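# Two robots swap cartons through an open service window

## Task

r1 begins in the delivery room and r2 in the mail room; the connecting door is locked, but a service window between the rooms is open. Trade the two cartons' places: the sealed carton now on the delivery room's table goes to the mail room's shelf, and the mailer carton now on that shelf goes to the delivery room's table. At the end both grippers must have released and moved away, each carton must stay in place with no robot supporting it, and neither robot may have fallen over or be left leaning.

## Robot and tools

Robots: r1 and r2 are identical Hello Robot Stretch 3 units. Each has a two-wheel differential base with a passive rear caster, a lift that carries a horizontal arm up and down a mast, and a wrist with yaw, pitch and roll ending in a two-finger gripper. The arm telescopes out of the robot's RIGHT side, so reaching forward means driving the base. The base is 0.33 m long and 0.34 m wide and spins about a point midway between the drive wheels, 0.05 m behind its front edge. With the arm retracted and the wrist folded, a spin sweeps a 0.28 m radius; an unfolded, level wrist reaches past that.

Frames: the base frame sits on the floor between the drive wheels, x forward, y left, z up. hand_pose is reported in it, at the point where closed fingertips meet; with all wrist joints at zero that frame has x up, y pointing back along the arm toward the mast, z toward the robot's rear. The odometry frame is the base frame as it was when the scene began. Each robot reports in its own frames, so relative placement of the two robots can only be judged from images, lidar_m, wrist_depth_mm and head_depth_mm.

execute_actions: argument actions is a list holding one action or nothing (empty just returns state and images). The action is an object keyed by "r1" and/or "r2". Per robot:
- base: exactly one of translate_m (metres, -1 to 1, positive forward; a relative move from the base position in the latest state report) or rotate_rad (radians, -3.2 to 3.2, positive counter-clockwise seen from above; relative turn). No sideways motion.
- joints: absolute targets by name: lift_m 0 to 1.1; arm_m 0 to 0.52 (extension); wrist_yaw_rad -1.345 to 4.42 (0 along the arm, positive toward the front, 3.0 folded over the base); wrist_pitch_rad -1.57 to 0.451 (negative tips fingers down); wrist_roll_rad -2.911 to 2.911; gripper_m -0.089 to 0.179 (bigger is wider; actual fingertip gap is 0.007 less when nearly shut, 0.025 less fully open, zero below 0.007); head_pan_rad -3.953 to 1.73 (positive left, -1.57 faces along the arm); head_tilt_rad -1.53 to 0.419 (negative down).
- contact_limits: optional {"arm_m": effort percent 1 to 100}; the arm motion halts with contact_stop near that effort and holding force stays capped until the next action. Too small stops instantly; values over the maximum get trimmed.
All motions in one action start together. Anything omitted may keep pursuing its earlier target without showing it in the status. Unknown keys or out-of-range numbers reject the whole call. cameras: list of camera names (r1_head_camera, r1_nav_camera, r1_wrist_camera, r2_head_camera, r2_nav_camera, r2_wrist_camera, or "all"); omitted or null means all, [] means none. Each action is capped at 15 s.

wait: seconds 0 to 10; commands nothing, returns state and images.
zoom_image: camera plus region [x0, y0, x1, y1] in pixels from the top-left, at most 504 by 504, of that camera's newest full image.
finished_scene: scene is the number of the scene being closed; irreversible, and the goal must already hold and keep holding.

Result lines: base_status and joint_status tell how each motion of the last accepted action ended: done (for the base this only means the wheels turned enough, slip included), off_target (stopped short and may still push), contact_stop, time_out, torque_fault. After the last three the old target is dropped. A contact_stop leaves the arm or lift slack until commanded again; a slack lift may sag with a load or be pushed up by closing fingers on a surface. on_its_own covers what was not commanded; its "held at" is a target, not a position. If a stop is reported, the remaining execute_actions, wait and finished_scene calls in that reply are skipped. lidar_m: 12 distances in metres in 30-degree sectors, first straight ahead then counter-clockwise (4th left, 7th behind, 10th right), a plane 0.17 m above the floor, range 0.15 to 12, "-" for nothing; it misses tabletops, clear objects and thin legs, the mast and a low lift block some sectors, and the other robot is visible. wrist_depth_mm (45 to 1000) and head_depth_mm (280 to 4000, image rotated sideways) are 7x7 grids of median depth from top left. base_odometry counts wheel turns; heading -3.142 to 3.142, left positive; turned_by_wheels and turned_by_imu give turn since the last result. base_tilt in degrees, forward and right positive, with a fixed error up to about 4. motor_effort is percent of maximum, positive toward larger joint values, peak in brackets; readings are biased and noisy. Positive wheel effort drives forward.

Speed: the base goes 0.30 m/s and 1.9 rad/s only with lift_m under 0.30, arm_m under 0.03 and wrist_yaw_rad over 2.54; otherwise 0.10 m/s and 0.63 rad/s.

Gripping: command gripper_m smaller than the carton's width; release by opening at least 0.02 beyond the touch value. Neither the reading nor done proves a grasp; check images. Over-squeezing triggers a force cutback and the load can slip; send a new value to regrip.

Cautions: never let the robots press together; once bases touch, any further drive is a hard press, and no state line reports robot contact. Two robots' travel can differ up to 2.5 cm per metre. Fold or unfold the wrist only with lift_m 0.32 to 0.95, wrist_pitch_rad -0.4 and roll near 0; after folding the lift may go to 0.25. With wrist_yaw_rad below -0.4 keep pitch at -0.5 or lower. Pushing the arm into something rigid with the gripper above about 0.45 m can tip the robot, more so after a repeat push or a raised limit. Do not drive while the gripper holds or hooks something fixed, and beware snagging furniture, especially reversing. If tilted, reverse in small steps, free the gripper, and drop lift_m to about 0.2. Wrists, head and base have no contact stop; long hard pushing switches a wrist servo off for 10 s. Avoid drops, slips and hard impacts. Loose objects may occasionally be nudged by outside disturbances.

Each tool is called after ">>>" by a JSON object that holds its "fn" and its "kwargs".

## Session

>>> {"fn": "execute_actions", "kwargs": {"actions": [], "cameras": ["r1_nav_camera","r2_nav_camera"]}}

Scene clock: 0.00 s.
r1.base_odometry: x=+0.000 y=+0.000 heading=+0.000 (m, m, rad; r1's odometry frame)
r1.turned_by_wheels: +0.000 (rad since the last result)
r1.turned_by_imu: +0.000 (rad since the last result)
r1.base_tilt: forward=+1.1 right=-1.0 (deg)
r1.lidar_m: 1.09 0.98 0.98 1.16 1.46 1.46 1.76 3.32 2.16 0.88 3.27 1.77
r1.head_depth_mm: 1664 1891 1912 1877 1869 1777 1852 / 1604 1642 1666 3683 1834 1554 1605 / 1458 1442 1511 - - 1287 1411 / 1309 1295 1365 - - 1165 1266 / 1178 1171 1189 - - 1124 1148 / 1072 1067 1076 1066 1057 1048 1050 / 989 985 981 976 967 968 963
r1.base_status: not commanded
r1.joint_positions: lift_m=+0.408 arm_m=+0.003 wrist_yaw_rad=+3.100 wrist_pitch_rad=-0.383 wrist_roll_rad=+0.002 gripper_m=+0.037 head_pan_rad=-0.020 head_tilt_rad=-0.020
r1.joint_status: not commanded
r1.motor_effort: left_wheel=+1 right_wheel=+0 lift_m=+21 arm_m=-1 wrist_yaw_rad=+0 wrist_pitch_rad=+4 wrist_roll_rad=+0 gripper_m=+1 head_pan_rad=+0 head_tilt_rad=+0 (%)
r1.hand_pose: x=-0.0118 y=+0.0808 z=+0.4283 quat_wxyz=(+0.149, +0.697, +0.120, +0.691) (m; r1's base frame)
r1.wrist_depth_mm: - - - - - 823 698 / - - - - - 848 746 / - - - - - 920 772 / 968 - - - - 921 809 / 763 764 - 808 823 816 796 / 645 640 - 658 701 667 686 / 548 556 534 560 571 580 583
r2.base_odometry: x=+0.000 y=+0.000 heading=+0.000 (m, m, rad; r2's odometry frame)
r2.turned_by_wheels: +0.000 (rad since the last result)
r2.turned_by_imu: +0.000 (rad since the last result)
r2.base_tilt: forward=+0.0 right=+0.8 (deg)
r2.lidar_m: 1.48 1.00 0.94 0.96 1.23 2.27 2.31 2.95 3.34 3.39 2.65 2.45
r2.head_depth_mm: 1799 2365 2342 2359 2332 2335 2214 / 1802 2485 2478 2492 2463 2470 2215 / 1806 2521 2571 2555 2555 2547 2212 / 1802 2060 2037 2024 2040 2029 2013 / 1655 1651 1651 1661 1657 1665 1657 / 1414 1423 1418 1424 1429 1425 1420 / 1225 1232 1226 1230 1233 1231 1229
r2.base_status: not commanded
r2.joint_positions: lift_m=+0.503 arm_m=-0.002 wrist_yaw_rad=+2.985 wrist_pitch_rad=-0.365 wrist_roll_rad=+0.018 gripper_m=+0.037 head_pan_rad=+0.014 head_tilt_rad=-0.003
r2.joint_status: not commanded
r2.motor_effort: left_wheel=+0 right_wheel=-1 lift_m=+39 arm_m=+0 wrist_yaw_rad=+0 wrist_pitch_rad=+7 wrist_roll_rad=+0 gripper_m=-1 head_pan_rad=+0 head_tilt_rad=+1 (%)
r2.hand_pose: x=+0.0147 y=+0.0855 z=+0.5281 quat_wxyz=(+0.183, +0.709, +0.072, +0.677) (m; r2's base frame)
r2.wrist_depth_mm: - - 982 918 851 796 758 / - - - - 918 850 803 / - - - - - 931 863 / - - - - - - 928 / 893 901 - 953 - - 973 / 762 755 742 799 823 819 856 / 646 670 678 682 694 700 723
pictures: r1_nav_camera (sideways: a quarter turn counterclockwise sets it upright), r2_nav_camera (sideways: a quarter turn counterclockwise sets it upright)
Images, in order (width x height): r1_nav_camera 672x504, r2_nav_camera 672x504.

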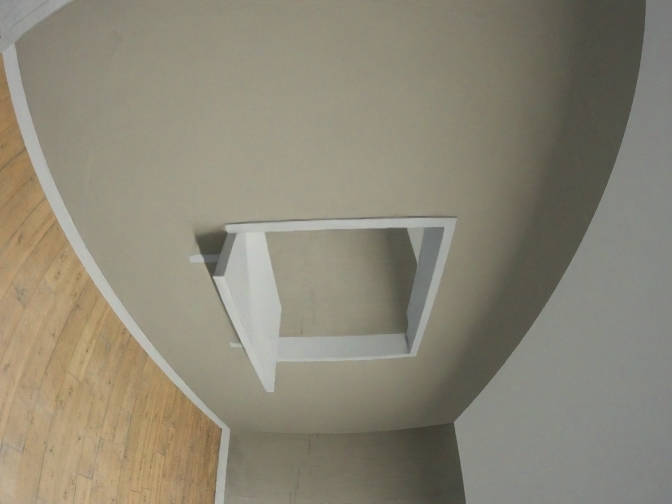

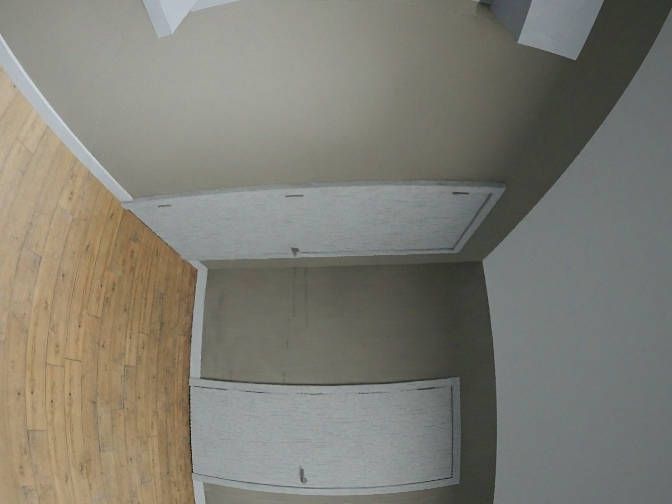

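>>> {"fn": "execute_actions", "kwargs": {"actions": [{"r1":{"joints":{"lift_m":0.29,"wrist_yaw_rad":2.8,"wrist_pitch_rad":-0.4,"head_pan_rad":-1.75,"head_tilt_rad":-0.3}},"r2":{"joints":{"lift_m":0.29,"wrist_yaw_rad":2.8,"wrist_pitch_rad":-0.4,"head_pan_rad":-2.0,"head_tilt_rad":-0.3}}}], "cameras": ["r1_nav_camera","r1_head_camera","r2_head_camera","r2_nav_camera"]}}

Scene clock: 3.70 s.
r1.base_odometry: x=+0.000 y=+0.000 heading=+0.000 (m, m, rad; r1's odometry frame)
r1.turned_by_wheels: +0.000 (rad since the last result)
r1.turned_by_imu: +0.001 (rad since the last result)
r1.base_tilt: forward=+1.1 right=-1.0 (deg)
r1.lidar_m: 1.10 0.98 0.98 1.16 1.46 1.47 1.76 3.31 2.17 0.88 3.28 1.77
r1.head_depth_mm: 2977 3105 3157 3183 2569 2089 1583 / 2967 3269 3450 3418 1575 2096 1581 / 3001 3597 3749 2405 1284 2101 1585 / 3075 3923 - - 1259 1004 1477 / 3032 - - - 1259 1030 1527 / 3154 3699 - - 1248 1873 1554 / 3145 3395 3529 3690 1314 1963 1492
r1.base_status: not commanded
r1.joint_positions: lift_m=+0.290 arm_m=+0.003 wrist_yaw_rad=+2.802 wrist_pitch_rad=-0.414 wrist_roll_rad=+0.002 gripper_m=+0.037 head_pan_rad=-1.743 head_tilt_rad=-0.296
r1.joint_status: all done
r1.motor_effort: left_wheel=+1(2) right_wheel=+0(0) lift_m=+17(18) arm_m=-1(2) wrist_yaw_rad=-2(5) wrist_pitch_rad=+6(5) wrist_roll_rad=+0(0) gripper_m=+0(0) head_pan_rad=-3(44) head_tilt_rad=-1(13) (%)
r1.hand_pose: x=+0.0537 y=+0.0643 z=+0.3037 quat_wxyz=(+0.261, +0.707, +0.026, +0.657) (m; r1's base frame)
r1.wrist_depth_mm: - - - - 863 769 700 / - - - - 928 829 723 / - 970 - - 941 869 757 / - 723 738 742 777 784 768 / 552 585 610 608 626 627 635 / 488 - - 499 523 515 523 / 442 - - 431 433 442 453
r2.base_odometry: x=+0.000 y=+0.000 heading=+0.000 (m, m, rad; r2's odometry frame)
r2.turned_by_wheels: +0.000 (rad since the last result)
r2.turned_by_imu: -0.001 (rad since the last result)
r2.base_tilt: forward=+0.0 right=+0.8 (deg)
r2.lidar_m: 1.48 1.01 0.94 0.96 1.23 2.27 2.31 2.95 3.32 3.42 2.65 2.45
r2.head_depth_mm: 2941 3110 3285 3501 2765 1957 1512 / 2964 3153 3276 3515 2768 1963 1509 / 2963 3142 3293 3546 2800 1960 1517 / 2970 3155 3324 3482 2770 1956 1511 / 3009 3189 3331 3579 2747 1973 1516 / 3006 3150 3320 3535 2799 1957 1512 / 3012 3182 3336 3564 2803 1960 1515
r2.base_status: not commanded
r2.joint_positions: lift_m=+0.290 arm_m=-0.002 wrist_yaw_rad=+2.803 wrist_pitch_rad=-0.417 wrist_roll_rad=+0.018 gripper_m=+0.037 head_pan_rad=-1.993 head_tilt_rad=-0.296
r2.joint_status: all done
r2.motor_effort: left_wheel=+0(0) right_wheel=+0(1) lift_m=+33(34) arm_m=+0(0) wrist_yaw_rad=-3(5) wrist_pitch_rad=+7(7) wrist_roll_rad=-1(0) gripper_m=+0(0) head_pan_rad=-3(47) head_tilt_rad=-2(20) (%)
r2.hand_pose: x=+0.0533 y=+0.0693 z=+0.3031 quat_wxyz=(+0.261, +0.712, +0.026, +0.651) (m; r2's base frame)
r2.wrist_depth_mm: 954 943 923 890 875 858 845 / - - - 965 949 918 885 / - 879 903 934 983 956 934 / - 702 723 744 742 765 799 / - 581 595 592 616 628 636 / 470 500 - 495 514 518 535 / - - - 435 445 447 458
pictures: r1_head_camera (sideways: a quarter turn clockwise sets it upright), r1_nav_camera (sideways: a quarter turn counterclockwise sets it upright), r2_head_camera (sideways: a quarter turn clockwise sets it upright), r2_nav_camera (sideways: a quarter turn counterclockwise sets it upright)
Images, in order (width x height): r1_head_camera 896x504, r1_nav_camera 672x504, r2_head_camera 896x504, r2_nav_camera 672x504.

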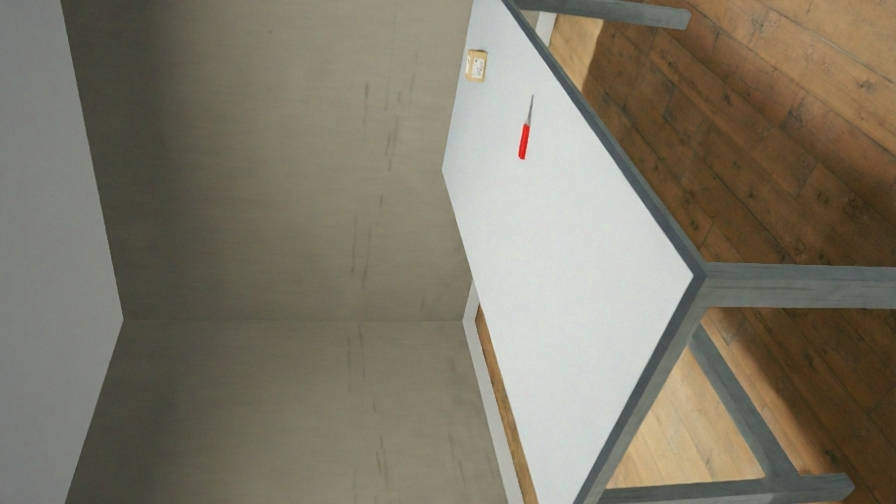

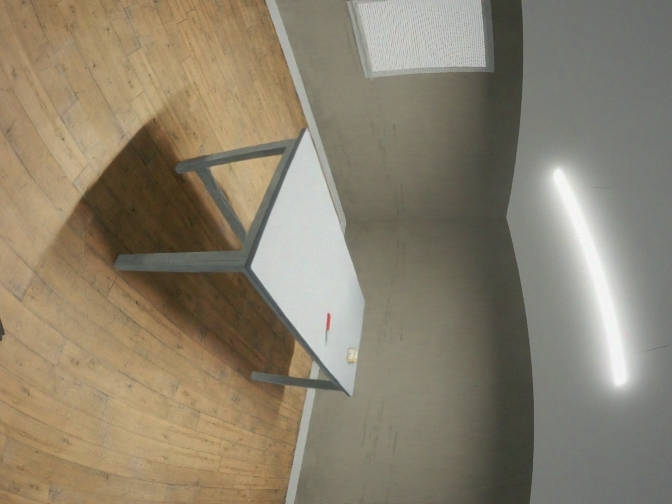

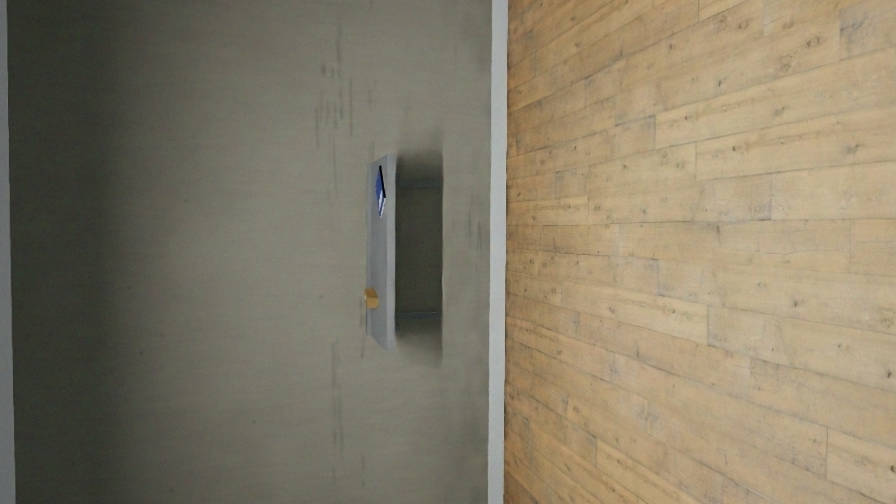

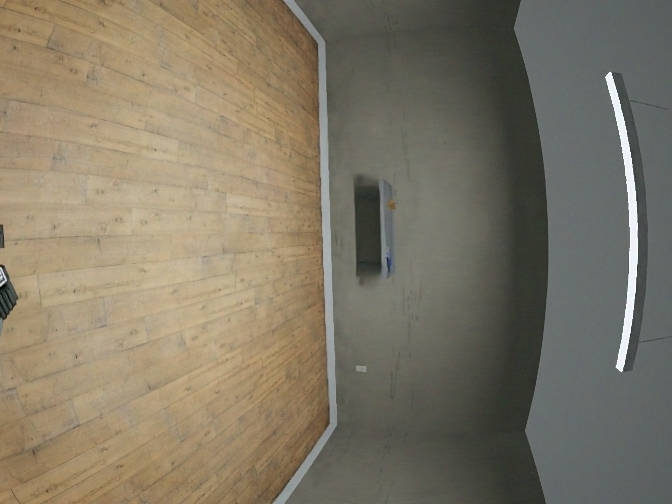

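>>> {"fn": "execute_actions", "kwargs": {"actions": [{"r1":{"base":{"rotate_rad":0.83}},"r2":{"base":{"rotate_rad":-1.866},"joints":{"head_pan_rad":0}}}], "cameras": []}}

>>> {"fn": "execute_actions", "kwargs": {"actions": [{"r1":{"base":{"translate_m":-1}},"r2":{"base":{"translate_m":1}}}], "cameras": []}}

>>> {"fn": "execute_actions", "kwargs": {"actions": [{"r1":{"base":{"translate_m":-0.85}},"r2":{"base":{"translate_m":1}}}], "cameras": ["r2_head_camera"]}}

>>> {"fn": "execute_actions", "kwargs": {"actions": [{"r1":{"base":{"rotate_rad":-0.105},"joints":{"lift_m":0.84,"head_pan_rad":-1.57,"head_tilt_rad":-0.7}},"r2":{"base":{"translate_m":0.5},"joints":{"lift_m":0.87}}}], "cameras": ["r1_head_camera"]}}

>>> {"fn": "execute_actions", "kwargs": {"actions": [{"r1":{"joints":{"wrist_yaw_rad":0,"gripper_m":0.14}},"r2":{"base":{"rotate_rad":1.44},"joints":{"wrist_yaw_rad":0,"gripper_m":0.14,"head_pan_rad":-1.57,"head_tilt_rad":-0.7}}}], "cameras": ["r1_wrist_camera","r2_head_camera","r2_wrist_camera"]}}

Scene clock: 8.93 s.
r1.base_odometry: x=+0.000 y=+0.000 heading=+0.830 (m, m, rad; r1's odometry frame)
r1.turned_by_wheels: +0.830 (rad since the last result)
r1.turned_by_imu: +0.822 (rad since the last result)
r1.base_tilt: forward=+1.1 right=-1.1 (deg)
r1.lidar_m: 0.98 1.04 1.48 1.46 1.57 2.37 2.17 0.88 1.39 2.68 1.25 1.00
r1.head_depth_mm: 2933 3012 3149 3308 3059 2113 1544 / 2894 3037 3195 3373 3013 2076 1582 / 2865 2980 3157 3301 3040 2069 1575 / 2851 2970 3148 3278 3057 2050 1576 / 2876 2955 3066 3278 2953 2060 1559 / 2864 2950 3076 3244 2873 2038 1548 / 2835 2979 3031 3195 2959 2041 1545
r1.base_status: done
r1.joint_positions: lift_m=+0.290 arm_m=+0.003 wrist_yaw_rad=+2.802 wrist_pitch_rad=-0.414 wrist_roll_rad=+0.002 gripper_m=+0.037 head_pan_rad=-1.743 head_tilt_rad=-0.297
r1.joint_status: not commanded
r1.motor_effort: left_wheel=+0(5) right_wheel=+3(12) lift_m=+17(17) arm_m=-1(1) wrist_yaw_rad=-2(3) wrist_pitch_rad=+5(5) wrist_roll_rad=+0(0) gripper_m=+0(0) head_pan_rad=-3(3) head_tilt_rad=-1(2) (%)
r1.hand_pose: x=+0.0537 y=+0.0642 z=+0.3037 quat_wxyz=(+0.261, +0.707, +0.026, +0.657) (m; r1's base frame)
r1.wrist_depth_mm: - - - - - - 827 / - - - - - - 848 / - 959 - - - - 855 / - 724 744 763 766 773 780 / 555 588 606 598 618 611 632 / 487 - - 503 529 518 525 / 434 - - 434 435 442 442
r2.base_odometry: x=+0.000 y=+0.000 heading=-1.866 (m, m, rad; r2's odometry frame)
r2.turned_by_wheels: -1.866 (rad since the last result)
r2.turned_by_imu: -1.866 (rad since the last result)
r2.base_tilt: forward=+0.1 right=+0.9 (deg)
r2.lidar_m: 3.35 3.09 2.47 2.33 1.17 0.95 0.94 1.03 1.60 2.27 2.48 3.37
r2.head_depth_mm: 2856 3012 3190 3365 2762 1954 1505 / 2914 3047 3237 3397 2772 1949 1507 / 2981 3137 3289 3515 2778 1961 1512 / 3012 3173 3323 3563 2782 1951 1512 / 3092 3231 3391 3665 2764 1960 1522 / 3138 3298 3461 3697 2765 1963 1520 / 3174 3390 3584 3762 2790 1971 1514
r2.base_status: done
r2.joint_positions: lift_m=+0.290 arm_m=-0.002 wrist_yaw_rad=+2.803 wrist_pitch_rad=-0.417 wrist_roll_rad=+0.018 gripper_m=+0.037 head_pan_rad=-0.007 head_tilt_rad=-0.297
r2.joint_status: all done
r2.motor_effort: left_wheel=+1(9) right_wheel=-2(8) lift_m=+33(33) arm_m=+0(0) wrist_yaw_rad=-3(3) wrist_pitch_rad=+7(7) wrist_roll_rad=+0(0) gripper_m=+0(0) head_pan_rad=+4(47) head_tilt_rad=-1(2) (%)
r2.hand_pose: x=+0.0534 y=+0.0692 z=+0.3031 quat_wxyz=(+0.261, +0.712, +0.026, +0.651) (m; r2's base frame)
r2.wrist_depth_mm: - - - - - - - / - - - - - - - / - 877 925 945 961 - - / - 703 719 731 748 788 799 / - 576 606 593 619 623 645 / 465 505 - 500 522 524 533 / - - - 434 445 452 462
pictures: none
No camera images: the call's "cameras" was empty. Leave "cameras" out to get every camera's image.

Scene clock: 13.87 s.
r1.base_odometry: x=-0.675 y=-0.738 heading=+0.830 (m, m, rad; r1's odometry frame)
r1.turned_by_wheels: +0.000 (rad since the last result)
r1.turned_by_imu: +0.000 (rad since the last result)
r1.base_tilt: forward=+1.1 right=-1.1 (deg)
r1.lidar_m: 1.98 2.01 1.59 1.57 1.70 2.36 2.32 1.18 1.12 1.10 0.54 2.00
r1.head_depth_mm: 2797 2931 3077 3247 3088 881 665 / 2809 2927 3043 3209 3010 875 664 / 2763 2901 2987 3145 2973 871 665 / 2790 2890 3057 3160 3012 870 660 / 2746 2863 3013 3120 2992 861 656 / 2731 2822 2948 3159 2935 859 655 / 2719 2852 2950 3117 2914 857 649
r1.base_status: done
r1.joint_positions: lift_m=+0.290 arm_m=+0.003 wrist_yaw_rad=+2.801 wrist_pitch_rad=-0.414 wrist_roll_rad=+0.002 gripper_m=+0.037 head_pan_rad=-1.743 head_tilt_rad=-0.297
r1.joint_status: not commanded
r1.motor_effort: left_wheel=+1(6) right_wheel=+3(6) lift_m=+17(17) arm_m=-2(0) wrist_yaw_rad=-2(2) wrist_pitch_rad=+5(5) wrist_roll_rad=+0(0) gripper_m=+1(2) head_pan_rad=-3(4) head_tilt_rad=-2(2) (%)
r1.hand_pose: x=+0.0538 y=+0.0642 z=+0.3036 quat_wxyz=(+0.261, +0.707, +0.026, +0.657) (m; r1's base frame)
r1.wrist_depth_mm: - - - - - - - / - - - - - - - / - 940 - - - - - / - 726 732 752 770 778 795 / 550 588 622 603 624 622 624 / 485 - - 505 531 520 523 / 432 - - 433 430 438 451
r2.base_odometry: x=-0.291 y=-0.957 heading=-1.866 (m, m, rad; r2's odometry frame)
r2.turned_by_wheels: +0.000 (rad since the last result)
r2.turned_by_imu: +0.001 (rad since the last result)
r2.base_tilt: forward=+0.0 right=+0.8 (deg)
r2.lidar_m: 2.38 2.61 2.35 2.31 2.37 1.94 1.92 2.10 2.44 2.42 2.65 2.40
r2.head_depth_mm: 2001 2100 2226 2316 2453 1946 1505 / 2041 2136 2250 2363 2488 1956 1510 / 2072 2182 2310 2389 2545 1955 1507 / 2119 2235 2350 2479 2601 1960 1511 / 2155 2285 2396 2543 2638 1959 1511 / 2186 2302 2449 2612 2697 1963 1512 / 2220 2358 2487 2668 2792 1955 1519
r2.base_status: done
r2.joint_positions: lift_m=+0.290 arm_m=-0.002 wrist_yaw_rad=+2.803 wrist_pitch_rad=-0.417 wrist_roll_rad=+0.018 gripper_m=+0.037 head_pan_rad=-0.007 head_tilt_rad=-0.297
r2.joint_status: not commanded
r2.motor_effort: left_wheel=+1(9) right_wheel=-2(4) lift_m=+33(34) arm_m=+0(0) wrist_yaw_rad=-3(3) wrist_pitch_rad=+8(7) wrist_roll_rad=+0(0) gripper_m=+0(0) head_pan_rad=+3(4) head_tilt_rad=-1(2) (%)
r2.hand_pose: x=+0.0534 y=+0.0692 z=+0.3029 quat_wxyz=(+0.262, +0.712, +0.026, +0.651) (m; r2's base frame)
r2.wrist_depth_mm: - - - - - - - / - - - - - - - / - 872 908 923 992 - - / - 697 719 736 739 786 789 / - 574 600 599 618 619 639 / 464 504 - 503 520 522 539 / - - - 438 442 449 458
pictures: none
No camera images: the call's "cameras" was empty. Leave "cameras" out to get every camera's image.

Scene clock: 18.90 s.
r1.base_odometry: x=-1.249 y=-1.365 heading=+0.830 (m, m, rad; r1's odometry frame)
r1.turned_by_wheels: +0.000 (rad since the last result)
r1.turned_by_imu: +0.000 (rad since the last result)
r1.base_tilt: forward=+1.1 right=-1.0 (deg)
r1.lidar_m: 2.83 2.14 1.70 1.67 1.80 1.50 1.48 1.59 0.43 1.00 1.08 1.19
r1.head_depth_mm: 2735 2824 2972 3118 3094 2106 668 / 2723 2895 3011 3139 2998 876 666 / 2698 2836 2956 3036 3022 875 661 / 2707 2827 2960 3060 2974 865 598 / 2661 2766 2875 3042 2986 864 657 / 2626 2733 2833 3050 2958 859 655 / 2623 2726 2838 3020 2895 851 651
r1.base_status: done
r1.joint_positions: lift_m=+0.290 arm_m=+0.003 wrist_yaw_rad=+2.801 wrist_pitch_rad=-0.415 wrist_roll_rad=+0.002 gripper_m=+0.037 head_pan_rad=-1.743 head_tilt_rad=-0.297
r1.joint_status: not commanded
r1.motor_effort: left_wheel=+1(6) right_wheel=+2(7) lift_m=+17(17) arm_m=-1(1) wrist_yaw_rad=-1(2) wrist_pitch_rad=+5(5) wrist_roll_rad=+0(0) gripper_m=+0(0) head_pan_rad=-3(3) head_tilt_rad=-3(2) (%)
r1.hand_pose: x=+0.0538 y=+0.0642 z=+0.3036 quat_wxyz=(+0.261, +0.707, +0.026, +0.657) (m; r1's base frame)
r1.wrist_depth_mm: - - - - - - - / - - - - - - - / - 991 - - - - - / - 714 739 743 763 786 792 / 548 588 617 611 628 613 622 / 488 - - 506 529 521 526 / 436 - - 435 436 446 445
r2.base_odometry: x=-0.582 y=-1.914 heading=-1.866 (m, m, rad; r2's odometry frame)
r2.turned_by_wheels: +0.000 (rad since the last result)
r2.turned_by_imu: +0.001 (rad since the last result)
r2.base_tilt: forward=+0.0 right=+0.9 (deg)
r2.lidar_m: 1.39 1.53 2.19 2.18 2.39 2.93 2.90 3.17 2.59 2.57 1.74 1.41
r2.head_depth_mm: 1155 1215 1284 1355 1144 1521 1503 / 1177 1233 1301 1374 1147 1558 1511 / 1192 1259 1332 1405 1149 1590 1516 / 1217 1286 1352 1434 1148 1632 1507 / 1236 1305 1375 1463 1548 1676 1517 / 1264 1332 1412 1498 1589 1710 1515 / 1279 1352 1441 1527 1634 1738 1513
r2.base_status: done
r2.joint_positions: lift_m=+0.290 arm_m=-0.002 wrist_yaw_rad=+2.803 wrist_pitch_rad=-0.418 wrist_roll_rad=+0.018 gripper_m=+0.037 head_pan_rad=-0.007 head_tilt_rad=-0.297
r2.joint_status: not commanded
r2.motor_effort: left_wheel=+1(8) right_wheel=-2(7) lift_m=+34(34) arm_m=+0(0) wrist_yaw_rad=-3(3) wrist_pitch_rad=+7(7) wrist_roll_rad=-1(1) gripper_m=+0(0) head_pan_rad=+3(3) head_tilt_rad=-1(1) (%)
r2.hand_pose: x=+0.0534 y=+0.0691 z=+0.3029 quat_wxyz=(+0.262, +0.712, +0.026, +0.651) (m; r2's base frame)
r2.wrist_depth_mm: - - - - - - - / - - - - - - - / - 889 918 939 975 - - / - 692 710 734 749 768 795 / - 576 601 590 614 624 638 / 466 502 - 498 516 524 539 / - - - 435 444 450 457
pictures: r2_head_camera (sideways: a quarter turn clockwise sets it upright)
Images, in order (width x height): r2_head_camera 896x504.

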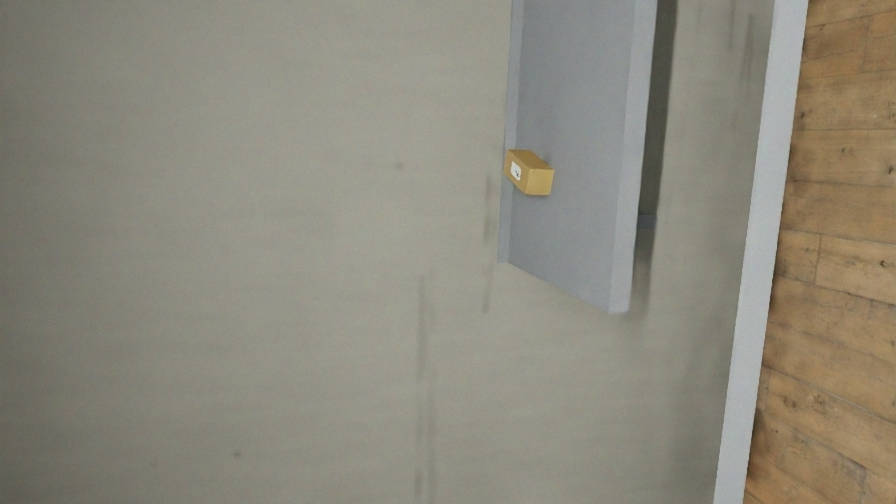

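Scene clock: 25.17 s.
r1.base_odometry: x=-1.249 y=-1.365 heading=+0.725 (m, m, rad; r1's odometry frame)
r1.turned_by_wheels: -0.105 (rad since the last result)
r1.turned_by_imu: -0.102 (rad since the last result)
r1.base_tilt: forward=+1.1 right=-1.1 (deg)
r1.lidar_m: 2.83 2.35 1.73 1.67 1.74 1.54 1.48 1.55 0.43 1.01 1.05 1.19
r1.head_depth_mm: 2534 2800 2981 2036 710 596 - / 2568 2828 3039 904 706 596 - / 2529 2808 3008 904 681 575 - / 2560 2824 2974 894 676 581 - / 2560 2854 2961 887 695 585 - / 2573 2862 2924 877 690 568 1194 / 2567 2905 2929 876 689 566 1173
r1.base_status: done
r1.joint_positions: lift_m=+0.840 arm_m=+0.003 wrist_yaw_rad=+2.801 wrist_pitch_rad=-0.415 wrist_roll_rad=+0.002 gripper_m=+0.037 head_pan_rad=-1.577 head_tilt_rad=-0.691
r1.joint_status: all done
r1.motor_effort: left_wheel=+2(6) right_wheel=-2(8) lift_m=+24(22) arm_m=+0(1) wrist_yaw_rad=-2(1) wrist_pitch_rad=+6(5) wrist_roll_rad=+0(0) gripper_m=+0(0) head_pan_rad=+3(18) head_tilt_rad=-2(20) (%)
r1.hand_pose: x=+0.0538 y=+0.0641 z=+0.8532 quat_wxyz=(+0.261, +0.707, +0.026, +0.657) (m; r1's base frame)
r1.wrist_depth_mm: - - - - - - - / - - - - - - - / - - - - - - - / - - - - - - - / - - - - - - - / - - - - - - - / 944 - 946 - - - -
r2.base_odometry: x=-0.727 y=-2.392 heading=-1.866 (m, m, rad; r2's odometry frame)
r2.turned_by_wheels: +0.000 (rad since the last result)
r2.turned_by_imu: +0.000 (rad since the last result)
r2.base_tilt: forward=+0.0 right=+0.8 (deg)
r2.lidar_m: 0.90 0.99 1.54 2.10 2.30 3.41 3.38 3.28 2.66 2.26 1.12 0.91
r2.head_depth_mm: 728 766 809 854 906 810 627 / 742 780 822 874 925 778 627 / 756 794 841 891 944 781 629 / 767 810 854 909 965 816 628 / 782 825 875 925 988 1044 629 / 797 841 889 947 1013 1084 1170 / 811 858 914 967 1035 1111 1205
r2.base_status: done
r2.joint_positions: lift_m=+0.870 arm_m=-0.002 wrist_yaw_rad=+2.803 wrist_pitch_rad=-0.418 wrist_roll_rad=+0.018 gripper_m=+0.037 head_pan_rad=-0.007 head_tilt_rad=-0.297
r2.joint_status: all done
r2.motor_effort: left_wheel=+0(8) right_wheel=-1(7) lift_m=+43(45) arm_m=+0(0) wrist_yaw_rad=-3(3) wrist_pitch_rad=+8(7) wrist_roll_rad=+0(0) gripper_m=+0(0) head_pan_rad=+3(3) head_tilt_rad=-2(2) (%)
r2.hand_pose: x=+0.0534 y=+0.0691 z=+0.8825 quat_wxyz=(+0.262, +0.712, +0.026, +0.651) (m; r2's base frame)
r2.wrist_depth_mm: - - - - - - 838 / - - - - - - 842 / - - - - - - 863 / - - - - - - 872 / - - - - - - 862 / - - - - - - 889 / 985 - - - - - 908
pictures: r1_head_camera (sideways: a quarter turn clockwise sets it upright)
Images, in order (width x height): r1_head_camera 896x504.

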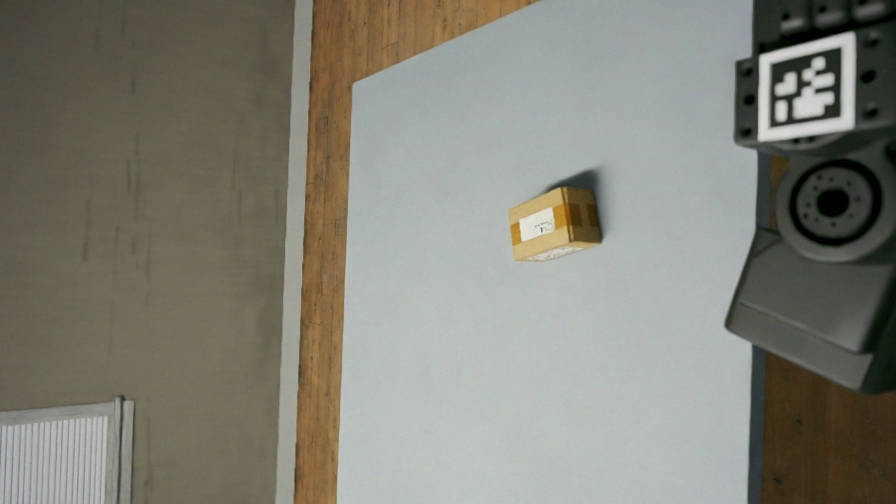

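Scene clock: 28.43 s.
r1.base_odometry: x=-1.249 y=-1.365 heading=+0.725 (m, m, rad; r1's odometry frame)
r1.turned_by_wheels: +0.000 (rad since the last result)
r1.turned_by_imu: +0.001 (rad since the last result)
r1.base_tilt: forward=+1.0 right=-1.0 (deg)
r1.lidar_m: 2.82 2.35 1.72 1.67 1.74 1.53 1.48 1.54 0.43 1.00 1.05 1.19
r1.head_depth_mm: 2559 2833 3021 2058 710 596 - / 2570 2785 3028 906 703 595 - / 2503 2819 3019 900 681 578 - / 2583 2842 2992 893 674 - - / 2554 2893 2964 889 696 563 1179 / 2559 2856 2907 878 694 569 1187 / 2564 2873 2907 874 688 566 1161
r1.base_status: not commanded
r1.joint_positions: lift_m=+0.840 arm_m=+0.003 wrist_yaw_rad=+0.002 wrist_pitch_rad=-0.415 wrist_roll_rad=+0.002 gripper_m=+0.140 head_pan_rad=-1.577 head_tilt_rad=-0.691
r1.joint_status: all done
r1.motor_effort: left_wheel=+2(2) right_wheel=-2(1) lift_m=+23(24) arm_m=-1(2) wrist_yaw_rad=-3(6) wrist_pitch_rad=+5(5) wrist_roll_rad=+0(0) gripper_m=+0(82) head_pan_rad=+3(3) head_tilt_rad=-2(3) (%)
r1.hand_pose: x=-0.0210 y=-0.3725 z=+0.8532 quat_wxyz=(+0.692, +0.146, -0.692, -0.145) (m; r1's base frame)
r1.wrist_depth_mm: - - - - - - - / 702 715 722 749 785 - - / 479 484 494 508 514 - - / 367 369 376 326 389 395 - / 297 310 301 304 310 321 330 / 247 - 254 257 259 269 264 / 212 214 218 217 222 218 227
r2.base_odometry: x=-0.727 y=-2.392 heading=-0.426 (m, m, rad; r2's odometry frame)
r2.turned_by_wheels: +1.440 (rad since the last result)
r2.turned_by_imu: +1.447 (rad since the last result)
r2.base_tilt: forward=+0.0 right=+0.9 (deg)
r2.lidar_m: 2.10 2.19 2.99 3.38 3.54 2.72 2.65 1.26 0.93 0.90 0.94 1.31
r2.head_depth_mm: 734 824 939 834 685 - - / 738 828 946 836 707 1436 - / 739 835 947 816 700 - - / 745 838 958 839 692 1370 1177 / 749 844 962 844 694 1379 1177 / 752 847 969 1130 1286 1377 1177 / 756 851 977 1141 1377 1377 1182
r2.base_status: done
r2.joint_positions: lift_m=+0.870 arm_m=-0.002 wrist_yaw_rad=+0.003 wrist_pitch_rad=-0.418 wrist_roll_rad=+0.018 gripper_m=+0.140 head_pan_rad=-1.563 head_tilt_rad=-0.691
r2.joint_status: all done
r2.motor_effort: left_wheel=-2(5) right_wheel=+1(7) lift_m=+43(43) arm_m=+0(0) wrist_yaw_rad=-3(5) wrist_pitch_rad=+8(7) wrist_roll_rad=+0(0) gripper_m=+0(82) head_pan_rad=-3(48) head_tilt_rad=-4(23) (%)
r2.hand_pose: x=-0.0209 y=-0.3669 z=+0.8825 quat_wxyz=(+0.686, +0.147, -0.697, -0.147) (m; r2's base frame)
r2.wrist_depth_mm: 613 601 601 596 600 593 586 / 662 666 640 638 645 646 637 / 733 718 525 498 558 585 601 / 822 778 404 415 427 443 455 / 917 - 333 341 349 365 368 / - - 312 308 313 - 317 / 982 - - - - - -
pictures: r1_wrist_camera, r2_head_camera (sideways: a quarter turn clockwise sets it upright), r2_wrist_camera
Images, in order (width x height): r1_wrist_camera 644x364, r2_head_camera 896x504, r2_wrist_camera 644x364.

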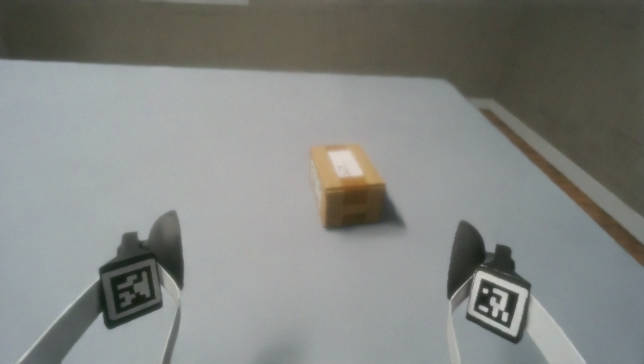

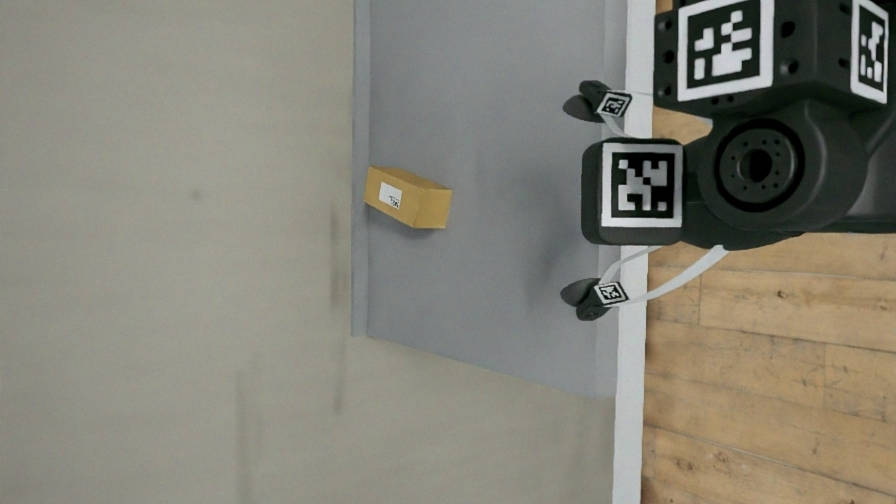

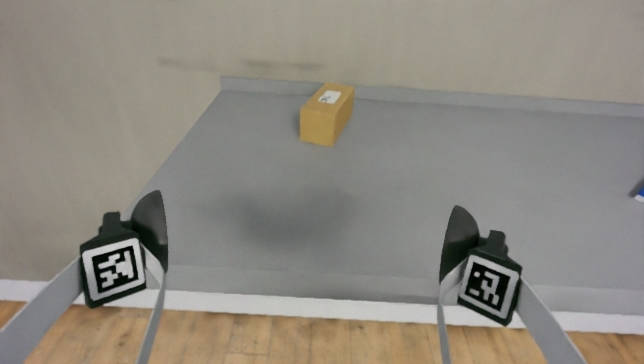

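>>> {"fn": "execute_actions", "kwargs": {"actions": [{"r1":{"base":{"translate_m":-0.07},"joints":{"wrist_yaw_rad":0.2,"arm_m":0.11,"lift_m":0.775}},"r2":{"base":{"translate_m":0.03},"joints":{"wrist_yaw_rad":-0.3,"wrist_pitch_rad":-0.89,"lift_m":0.93,"arm_m":0.46}}}], "cameras": ["r1_wrist_camera","r2_head_camera","r2_wrist_camera"]}}

Scene clock: 36.47 s.
r1.base_odometry: x=-1.301 y=-1.411 heading=+0.725 (m, m, rad; r1's odometry frame)
r1.turned_by_wheels: +0.000 (rad since the last result)
r1.turned_by_imu: +0.002 (rad since the last result)
r1.base_tilt: forward=+1.0 right=-1.0 (deg)
r1.lidar_m: 2.89 2.35 1.73 1.67 1.74 1.46 1.41 1.47 0.40 1.01 1.04 1.26
r1.head_depth_mm: 2500 2844 3024 2201 1662 612 - / 2542 2879 3008 908 717 - 734 / 2532 2861 3018 898 717 - 1136 / 2561 2813 2982 890 700 - 1157 / 2583 2847 2931 882 671 556 1177 / 2581 2841 2915 873 690 569 1168 / 2598 2852 2920 871 684 566 1172
r1.base_status: done
r1.joint_positions: lift_m=+0.775 arm_m=+0.110 wrist_yaw_rad=+0.199 wrist_pitch_rad=-0.415 wrist_roll_rad=+0.002 gripper_m=+0.140 head_pan_rad=-1.577 head_tilt_rad=-0.691
r1.joint_status: all done
r1.motor_effort: left_wheel=+2(4) right_wheel=-2(8) lift_m=+17(15) arm_m=+4(5) wrist_yaw_rad=+2(4) wrist_pitch_rad=+5(5) wrist_roll_rad=+0(0) gripper_m=+0(0) head_pan_rad=+3(3) head_tilt_rad=-3(3) (%)
r1.hand_pose: x=+0.0228 y=-0.4751 z=+0.7885 quat_wxyz=(+0.702, +0.214, -0.674, -0.077) (m; r1's base frame)
r1.wrist_depth_mm: - - - - - - - / 479 499 513 523 544 573 - / 336 344 347 310 368 371 - / 253 259 263 180 262 277 281 / 206 216 212 185 210 226 224 / 179 - 177 180 181 187 184 / - 150 152 153 155 152 158
r2.base_odometry: x=-0.700 y=-2.404 heading=-0.426 (m, m, rad; r2's odometry frame)
r2.turned_by_wheels: +0.000 (rad since the last result)
r2.turned_by_imu: -0.001 (rad since the last result)
r2.base_tilt: forward=+0.0 right=+0.9 (deg)
r2.lidar_m: 2.07 2.17 2.97 3.38 3.54 2.75 2.68 1.26 0.94 0.90 0.95 1.31
r2.head_depth_mm: 734 810 - 806 675 1364 1162 / 738 796 949 835 686 1365 1166 / 741 - 941 815 690 1364 1168 / 746 838 958 842 692 1360 1169 / 748 843 963 876 693 1372 1174 / 753 848 970 1132 1361 1380 1176 / 755 853 973 1140 1375 1380 1174
r2.base_status: done
r2.joint_positions: lift_m=+0.930 arm_m=+0.460 wrist_yaw_rad=-0.298 wrist_pitch_rad=-0.899 wrist_roll_rad=+0.018 gripper_m=+0.140 head_pan_rad=-1.563 head_tilt_rad=-0.691
r2.joint_status: all done
r2.motor_effort: left_wheel=-2(4) right_wheel=+1(7) lift_m=+43(45) arm_m=+4(6) wrist_yaw_rad=-2(4) wrist_pitch_rad=+4(7) wrist_roll_rad=+0(0) gripper_m=+0(1) head_pan_rad=-3(4) head_tilt_rad=-4(4) (%)
r2.hand_pose: x=-0.0629 y=-0.7390 z=+0.8530 quat_wxyz=(+0.578, +0.206, -0.680, -0.401) (m; r2's base frame)
r2.wrist_depth_mm: 204 216 232 253 275 303 336 / 233 252 274 296 320 341 353 / 267 284 295 307 312 317 321 / 270 275 277 223 284 289 294 / 250 - 256 207 264 269 272 / 235 233 238 192 244 - 253 / 217 220 221 184 228 230 236
pictures: r1_wrist_camera, r2_head_camera (sideways: a quarter turn clockwise sets it upright), r2_wrist_camera
Images, in order (width x height): r1_wrist_camera 644x364, r2_head_camera 896x504, r2_wrist_camera 644x364.

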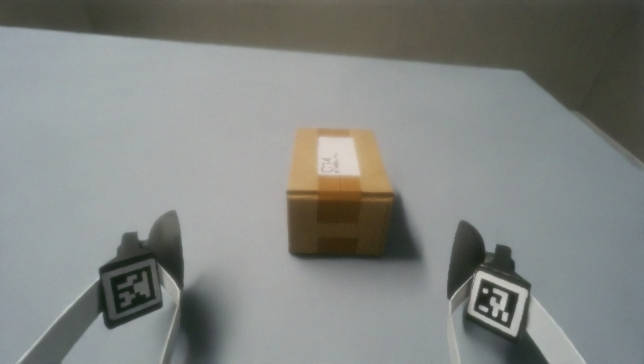

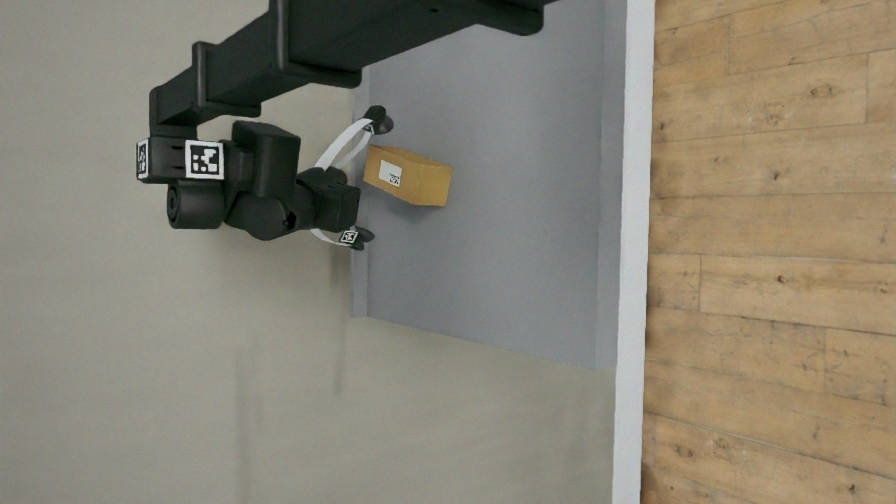

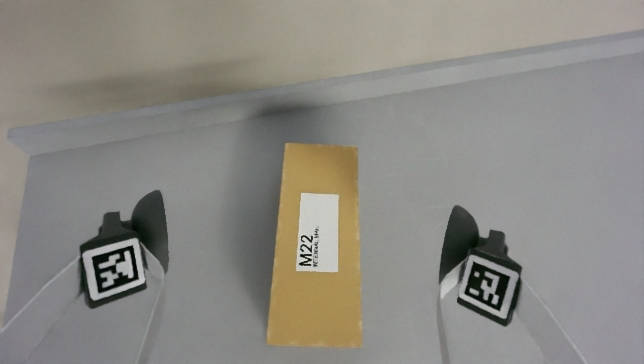

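>>> {"fn": "execute_actions", "kwargs": {"actions": [{"r1":{"joints":{"arm_m":0.165,"lift_m":0.768}},"r2":{"base":{"translate_m":-0.012},"joints":{"lift_m":0.866,"arm_m":0.482}}}], "cameras": ["r1_wrist_camera","r2_wrist_camera"]}}

Scene clock: 39.23 s.
r1.base_odometry: x=-1.301 y=-1.411 heading=+0.725 (m, m, rad; r1's odometry frame)
r1.turned_by_wheels: +0.000 (rad since the last result)
r1.turned_by_imu: +0.001 (rad since the last result)
r1.base_tilt: forward=+1.1 right=-1.0 (deg)
r1.lidar_m: 2.89 2.35 1.73 1.68 1.74 1.46 1.41 1.47 0.40 1.00 1.05 1.26
r1.head_depth_mm: 2569 2857 3024 2219 1673 613 - / 2588 2821 3024 909 752 - 740 / 2555 2848 3015 899 761 - 1188 / 2586 2855 2936 895 - 544 1188 / 2551 2882 2950 886 683 570 1185 / 2581 2889 2894 875 689 569 1166 / 2583 2933 2903 871 688 567 1170
r1.base_status: not commanded
r1.joint_positions: lift_m=+0.768 arm_m=+0.165 wrist_yaw_rad=+0.199 wrist_pitch_rad=-0.415 wrist_roll_rad=+0.002 gripper_m=+0.140 head_pan_rad=-1.577 head_tilt_rad=-0.691
r1.joint_status: all done
r1.motor_effort: left_wheel=+2(2) right_wheel=-2(2) lift_m=+17(16) arm_m=+4(3) wrist_yaw_rad=+2(2) wrist_pitch_rad=+6(6) wrist_roll_rad=+0(0) gripper_m=+0(1) head_pan_rad=+3(3) head_tilt_rad=-4(3) (%)
r1.hand_pose: x=+0.0228 y=-0.5301 z=+0.7815 quat_wxyz=(+0.702, +0.214, -0.674, -0.077) (m; r1's base frame)
r1.wrist_depth_mm: - - - - - - - / 463 471 487 502 523 550 - / 317 324 330 342 347 356 389 / 242 247 251 165 259 263 267 / 197 206 193 132 206 213 213 / 168 - 164 129 166 177 177 / - 143 144 142 146 144 151
r2.base_odometry: x=-0.711 y=-2.399 heading=-0.426 (m, m, rad; r2's odometry frame)
r2.turned_by_wheels: +0.000 (rad since the last result)
r2.turned_by_imu: +0.000 (rad since the last result)
r2.base_tilt: forward=+0.0 right=+0.9 (deg)
r2.lidar_m: 2.09 2.17 2.98 3.38 3.56 2.75 2.66 1.26 0.93 0.90 0.94 1.31
r2.head_depth_mm: 733 825 921 - - 1328 1161 / 736 816 971 806 688 1361 1170 / 743 819 - 811 689 1365 1170 / 745 837 955 841 691 1376 1174 / 749 840 963 844 694 1374 1180 / 752 847 969 1130 1328 1374 1176 / 755 852 972 1137 1372 1381 1180
r2.base_status: done
r2.joint_positions: lift_m=+0.866 arm_m=+0.482 wrist_yaw_rad=-0.298 wrist_pitch_rad=-0.899 wrist_roll_rad=+0.018 gripper_m=+0.140 head_pan_rad=-1.563 head_tilt_rad=-0.691
r2.joint_status: all done
r2.motor_effort: left_wheel=-2(5) right_wheel=+1(3) lift_m=+34(35) arm_m=+4(7) wrist_yaw_rad=-3(3) wrist_pitch_rad=+4(4) wrist_roll_rad=+0(0) gripper_m=+0(0) head_pan_rad=-3(4) head_tilt_rad=-4(4) (%)
r2.hand_pose: x=-0.0629 y=-0.7609 z=+0.7893 quat_wxyz=(+0.578, +0.206, -0.680, -0.401) (m; r2's base frame)
r2.wrist_depth_mm: 184 194 209 226 241 258 283 / 205 215 233 243 254 260 265 / 216 220 223 164 232 236 240 / 200 204 203 151 213 216 219 / 187 - 188 140 197 201 203 / - 173 174 130 182 - 188 / 162 164 162 121 169 172 176
pictures: r1_wrist_camera, r2_wrist_camera
Images, in order (width x height): r1_wrist_camera 644x364, r2_wrist_camera 644x364.

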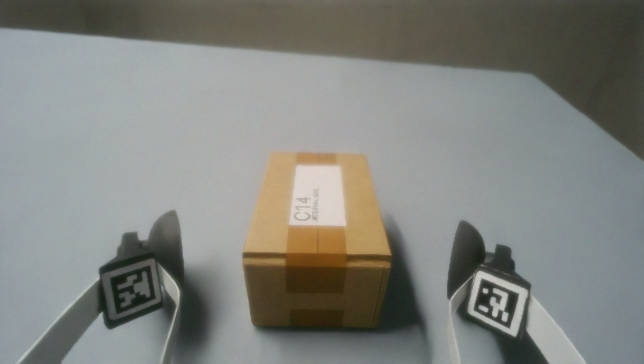

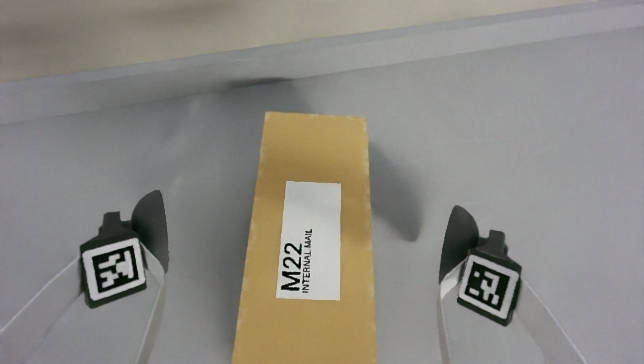

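>>> {"fn": "execute_actions", "kwargs": {"actions": [{"r1":{"joints":{"gripper_m":0.006}},"r2":{"joints":{"gripper_m":0.012}}}], "cameras": []}}

>>> {"fn": "execute_actions", "kwargs": {"actions": [{"r1":{"joints":{"lift_m":0.805}},"r2":{"joints":{"lift_m":0.905}}}], "cameras": ["r1_wrist_camera","r2_wrist_camera"]}}

Scene clock: 41.97 s.
r1.base_odometry: x=-1.301 y=-1.411 heading=+0.725 (m, m, rad; r1's odometry frame)
r1.turned_by_wheels: +0.000 (rad since the last result)
r1.turned_by_imu: +0.001 (rad since the last result)
r1.base_tilt: forward=+1.1 right=-1.0 (deg)
r1.lidar_m: 2.89 2.34 1.73 1.67 1.74 1.46 1.41 1.47 0.40 1.00 1.05 1.26
r1.head_depth_mm: 2572 2817 3043 2222 1669 614 - / 2563 2825 3016 905 753 - 742 / 2570 2818 2997 898 749 - 1192 / 2559 2841 3046 891 745 546 1184 / 2538 2865 2931 885 673 571 1180 / 2591 2860 2932 883 690 571 1164 / 2583 2864 2913 874 688 566 1168
r1.base_status: not commanded
r1.joint_positions: lift_m=+0.768 arm_m=+0.165 wrist_yaw_rad=+0.199 wrist_pitch_rad=-0.416 wrist_roll_rad=+0.002 gripper_m=+0.007 head_pan_rad=-1.577 head_tilt_rad=-0.691
r1.joint_status: all done
r1.motor_effort: left_wheel=+2(2) right_wheel=-2(1) lift_m=+17(17) arm_m=+4(4) wrist_yaw_rad=+1(1) wrist_pitch_rad=+6(6) wrist_roll_rad=+0(0) gripper_m=-19(92) head_pan_rad=+3(3) head_tilt_rad=-3(4) (%)
r1.hand_pose: x=+0.0228 y=-0.5299 z=+0.7813 quat_wxyz=(+0.702, +0.214, -0.674, -0.077) (m; r1's base frame)
r1.wrist_depth_mm: - - - - - - - / 463 465 485 505 518 540 - / 317 323 326 338 345 352 384 / 242 244 248 165 258 264 269 / 196 198 163 132 207 209 213 / 165 167 130 128 130 175 176 / 142 144 144 141 145 149 150
r2.base_odometry: x=-0.711 y=-2.399 heading=-0.426 (m, m, rad; r2's odometry frame)
r2.turned_by_wheels: +0.000 (rad since the last result)
r2.turned_by_imu: +0.000 (rad since the last result)
r2.base_tilt: forward=+0.0 right=+0.9 (deg)
r2.lidar_m: 2.09 2.18 2.99 3.37 3.55 2.75 2.66 1.26 0.93 0.91 0.94 1.31
r2.head_depth_mm: 735 825 924 - - 1327 1164 / 737 816 973 808 687 1363 1165 / 742 818 - 808 688 1370 1170 / 746 835 959 838 691 1368 1174 / 747 843 963 844 694 1370 1175 / 752 848 967 1127 1319 1376 1177 / 755 853 976 1139 1371 1384 1178
r2.base_status: not commanded
r2.joint_positions: lift_m=+0.866 arm_m=+0.482 wrist_yaw_rad=-0.299 wrist_pitch_rad=-0.905 wrist_roll_rad=+0.018 gripper_m=+0.013 head_pan_rad=-1.563 head_tilt_rad=-0.691
r2.joint_status: all done
r2.motor_effort: left_wheel=-2(2) right_wheel=+1(3) lift_m=+34(34) arm_m=+4(5) wrist_yaw_rad=-1(3) wrist_pitch_rad=+6(6) wrist_roll_rad=+0(0) gripper_m=-17(91) head_pan_rad=-3(3) head_tilt_rad=-3(4) (%)
r2.hand_pose: x=-0.0626 y=-0.7597 z=+0.7885 quat_wxyz=(+0.577, +0.208, -0.680, -0.403) (m; r2's base frame)
r2.wrist_depth_mm: 185 195 209 226 242 262 279 / 205 215 233 243 251 256 261 / 215 219 221 162 230 234 240 / 199 202 201 149 211 214 219 / 185 187 137 138 198 198 201 / 173 175 129 128 179 184 187 / 162 164 161 121 169 172 174
pictures: none
No camera images: the call's "cameras" was empty. Leave "cameras" out to get every camera's image.

Scene clock: 43.13 s.
r1.base_odometry: x=-1.301 y=-1.411 heading=+0.725 (m, m, rad; r1's odometry frame)
r1.turned_by_wheels: +0.000 (rad since the last result)
r1.turned_by_imu: +0.000 (rad since the last result)
r1.base_tilt: forward=+1.0 right=-1.0 (deg)
r1.lidar_m: 2.89 2.36 1.73 1.67 1.73 1.47 1.41 1.47 0.40 1.00 1.05 1.26
r1.head_depth_mm: 2515 2812 2994 2193 1780 - - / 2555 2888 3013 910 - 549 736 / 2504 2860 2989 896 - 547 1191 / 2589 2877 2959 891 - 547 1178 / 2558 2848 2940 884 655 572 1176 / 2528 2854 2933 880 691 569 1174 / 2565 2895 2885 877 686 566 1178
r1.base_status: not commanded
r1.joint_positions: lift_m=+0.805 arm_m=+0.165 wrist_yaw_rad=+0.199 wrist_pitch_rad=-0.422 wrist_roll_rad=+0.002 gripper_m=+0.007 head_pan_rad=-1.577 head_tilt_rad=-0.691
r1.joint_status: all done
r1.motor_effort: left_wheel=+2(2) right_wheel=-2(1) lift_m=+24(26) arm_m=+3(4) wrist_yaw_rad=+1(2) wrist_pitch_rad=+8(8) wrist_roll_rad=+0(0) gripper_m=-19(19) head_pan_rad=+3(4) head_tilt_rad=-3(3) (%)
r1.hand_pose: x=+0.0227 y=-0.5292 z=+0.8166 quat_wxyz=(+0.702, +0.216, -0.674, -0.079) (m; r1's base frame)
r1.wrist_depth_mm: - - - - - - - / 569 574 593 607 - - - / 392 397 407 413 424 435 - / 297 303 306 166 319 326 346 / 243 246 187 132 256 261 263 / 205 208 129 128 130 216 219 / 177 179 176 172 179 186 188
r2.base_odometry: x=-0.711 y=-2.399 heading=-0.426 (m, m, rad; r2's odometry frame)
r2.turned_by_wheels: +0.000 (rad since the last result)
r2.turned_by_imu: +0.000 (rad since the last result)
r2.base_tilt: forward=+0.0 right=+0.9 (deg)
r2.lidar_m: 2.09 2.17 2.99 3.38 3.52 2.75 2.66 1.26 0.93 0.90 0.94 1.31
r2.head_depth_mm: 734 827 - - 685 1359 1165 / 738 800 970 834 687 1366 1163 / 741 803 - 808 687 1369 1167 / 745 838 959 838 691 1370 1172 / 749 843 963 844 692 1373 1177 / 751 847 971 1131 1321 1379 1177 / 756 851 976 1140 1375 1381 1179
r2.base_status: not commanded
r2.joint_positions: lift_m=+0.905 arm_m=+0.482 wrist_yaw_rad=-0.299 wrist_pitch_rad=-0.906 wrist_roll_rad=+0.018 gripper_m=+0.013 head_pan_rad=-1.563 head_tilt_rad=-0.691
r2.joint_status: all done
r2.motor_effort: left_wheel=-2(2) right_wheel=+1(2) lift_m=+45(48) arm_m=+4(5) wrist_yaw_rad=-1(2) wrist_pitch_rad=+6(7) wrist_roll_rad=-1(0) gripper_m=-18(18) head_pan_rad=-4(3) head_tilt_rad=-3(4) (%)
r2.hand_pose: x=-0.0625 y=-0.7596 z=+0.8270 quat_wxyz=(+0.577, +0.208, -0.680, -0.403) (m; r2's base frame)
r2.wrist_depth_mm: 185 195 210 229 249 273 304 / 212 228 248 266 286 302 316 / 237 253 264 162 278 281 288 / 240 244 243 149 255 259 264 / 223 225 137 138 240 240 243 / 208 210 129 128 216 223 226 / 196 198 193 121 205 208 210
pictures: r1_wrist_camera, r2_wrist_camera
Images, in order (width x height): r1_wrist_camera 644x364, r2_wrist_camera 644x364.

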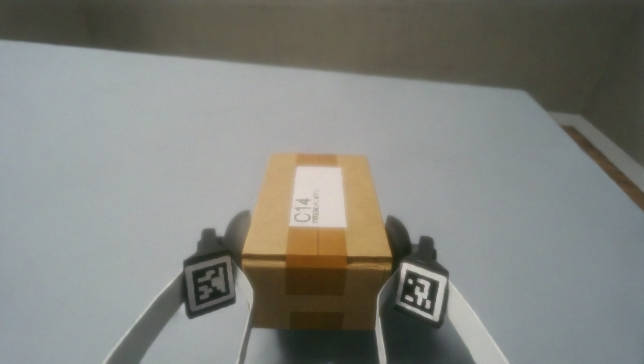

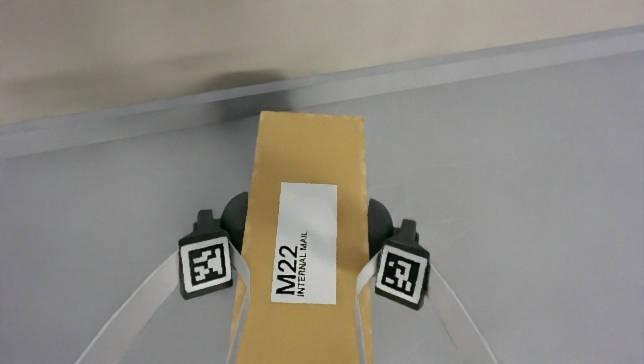

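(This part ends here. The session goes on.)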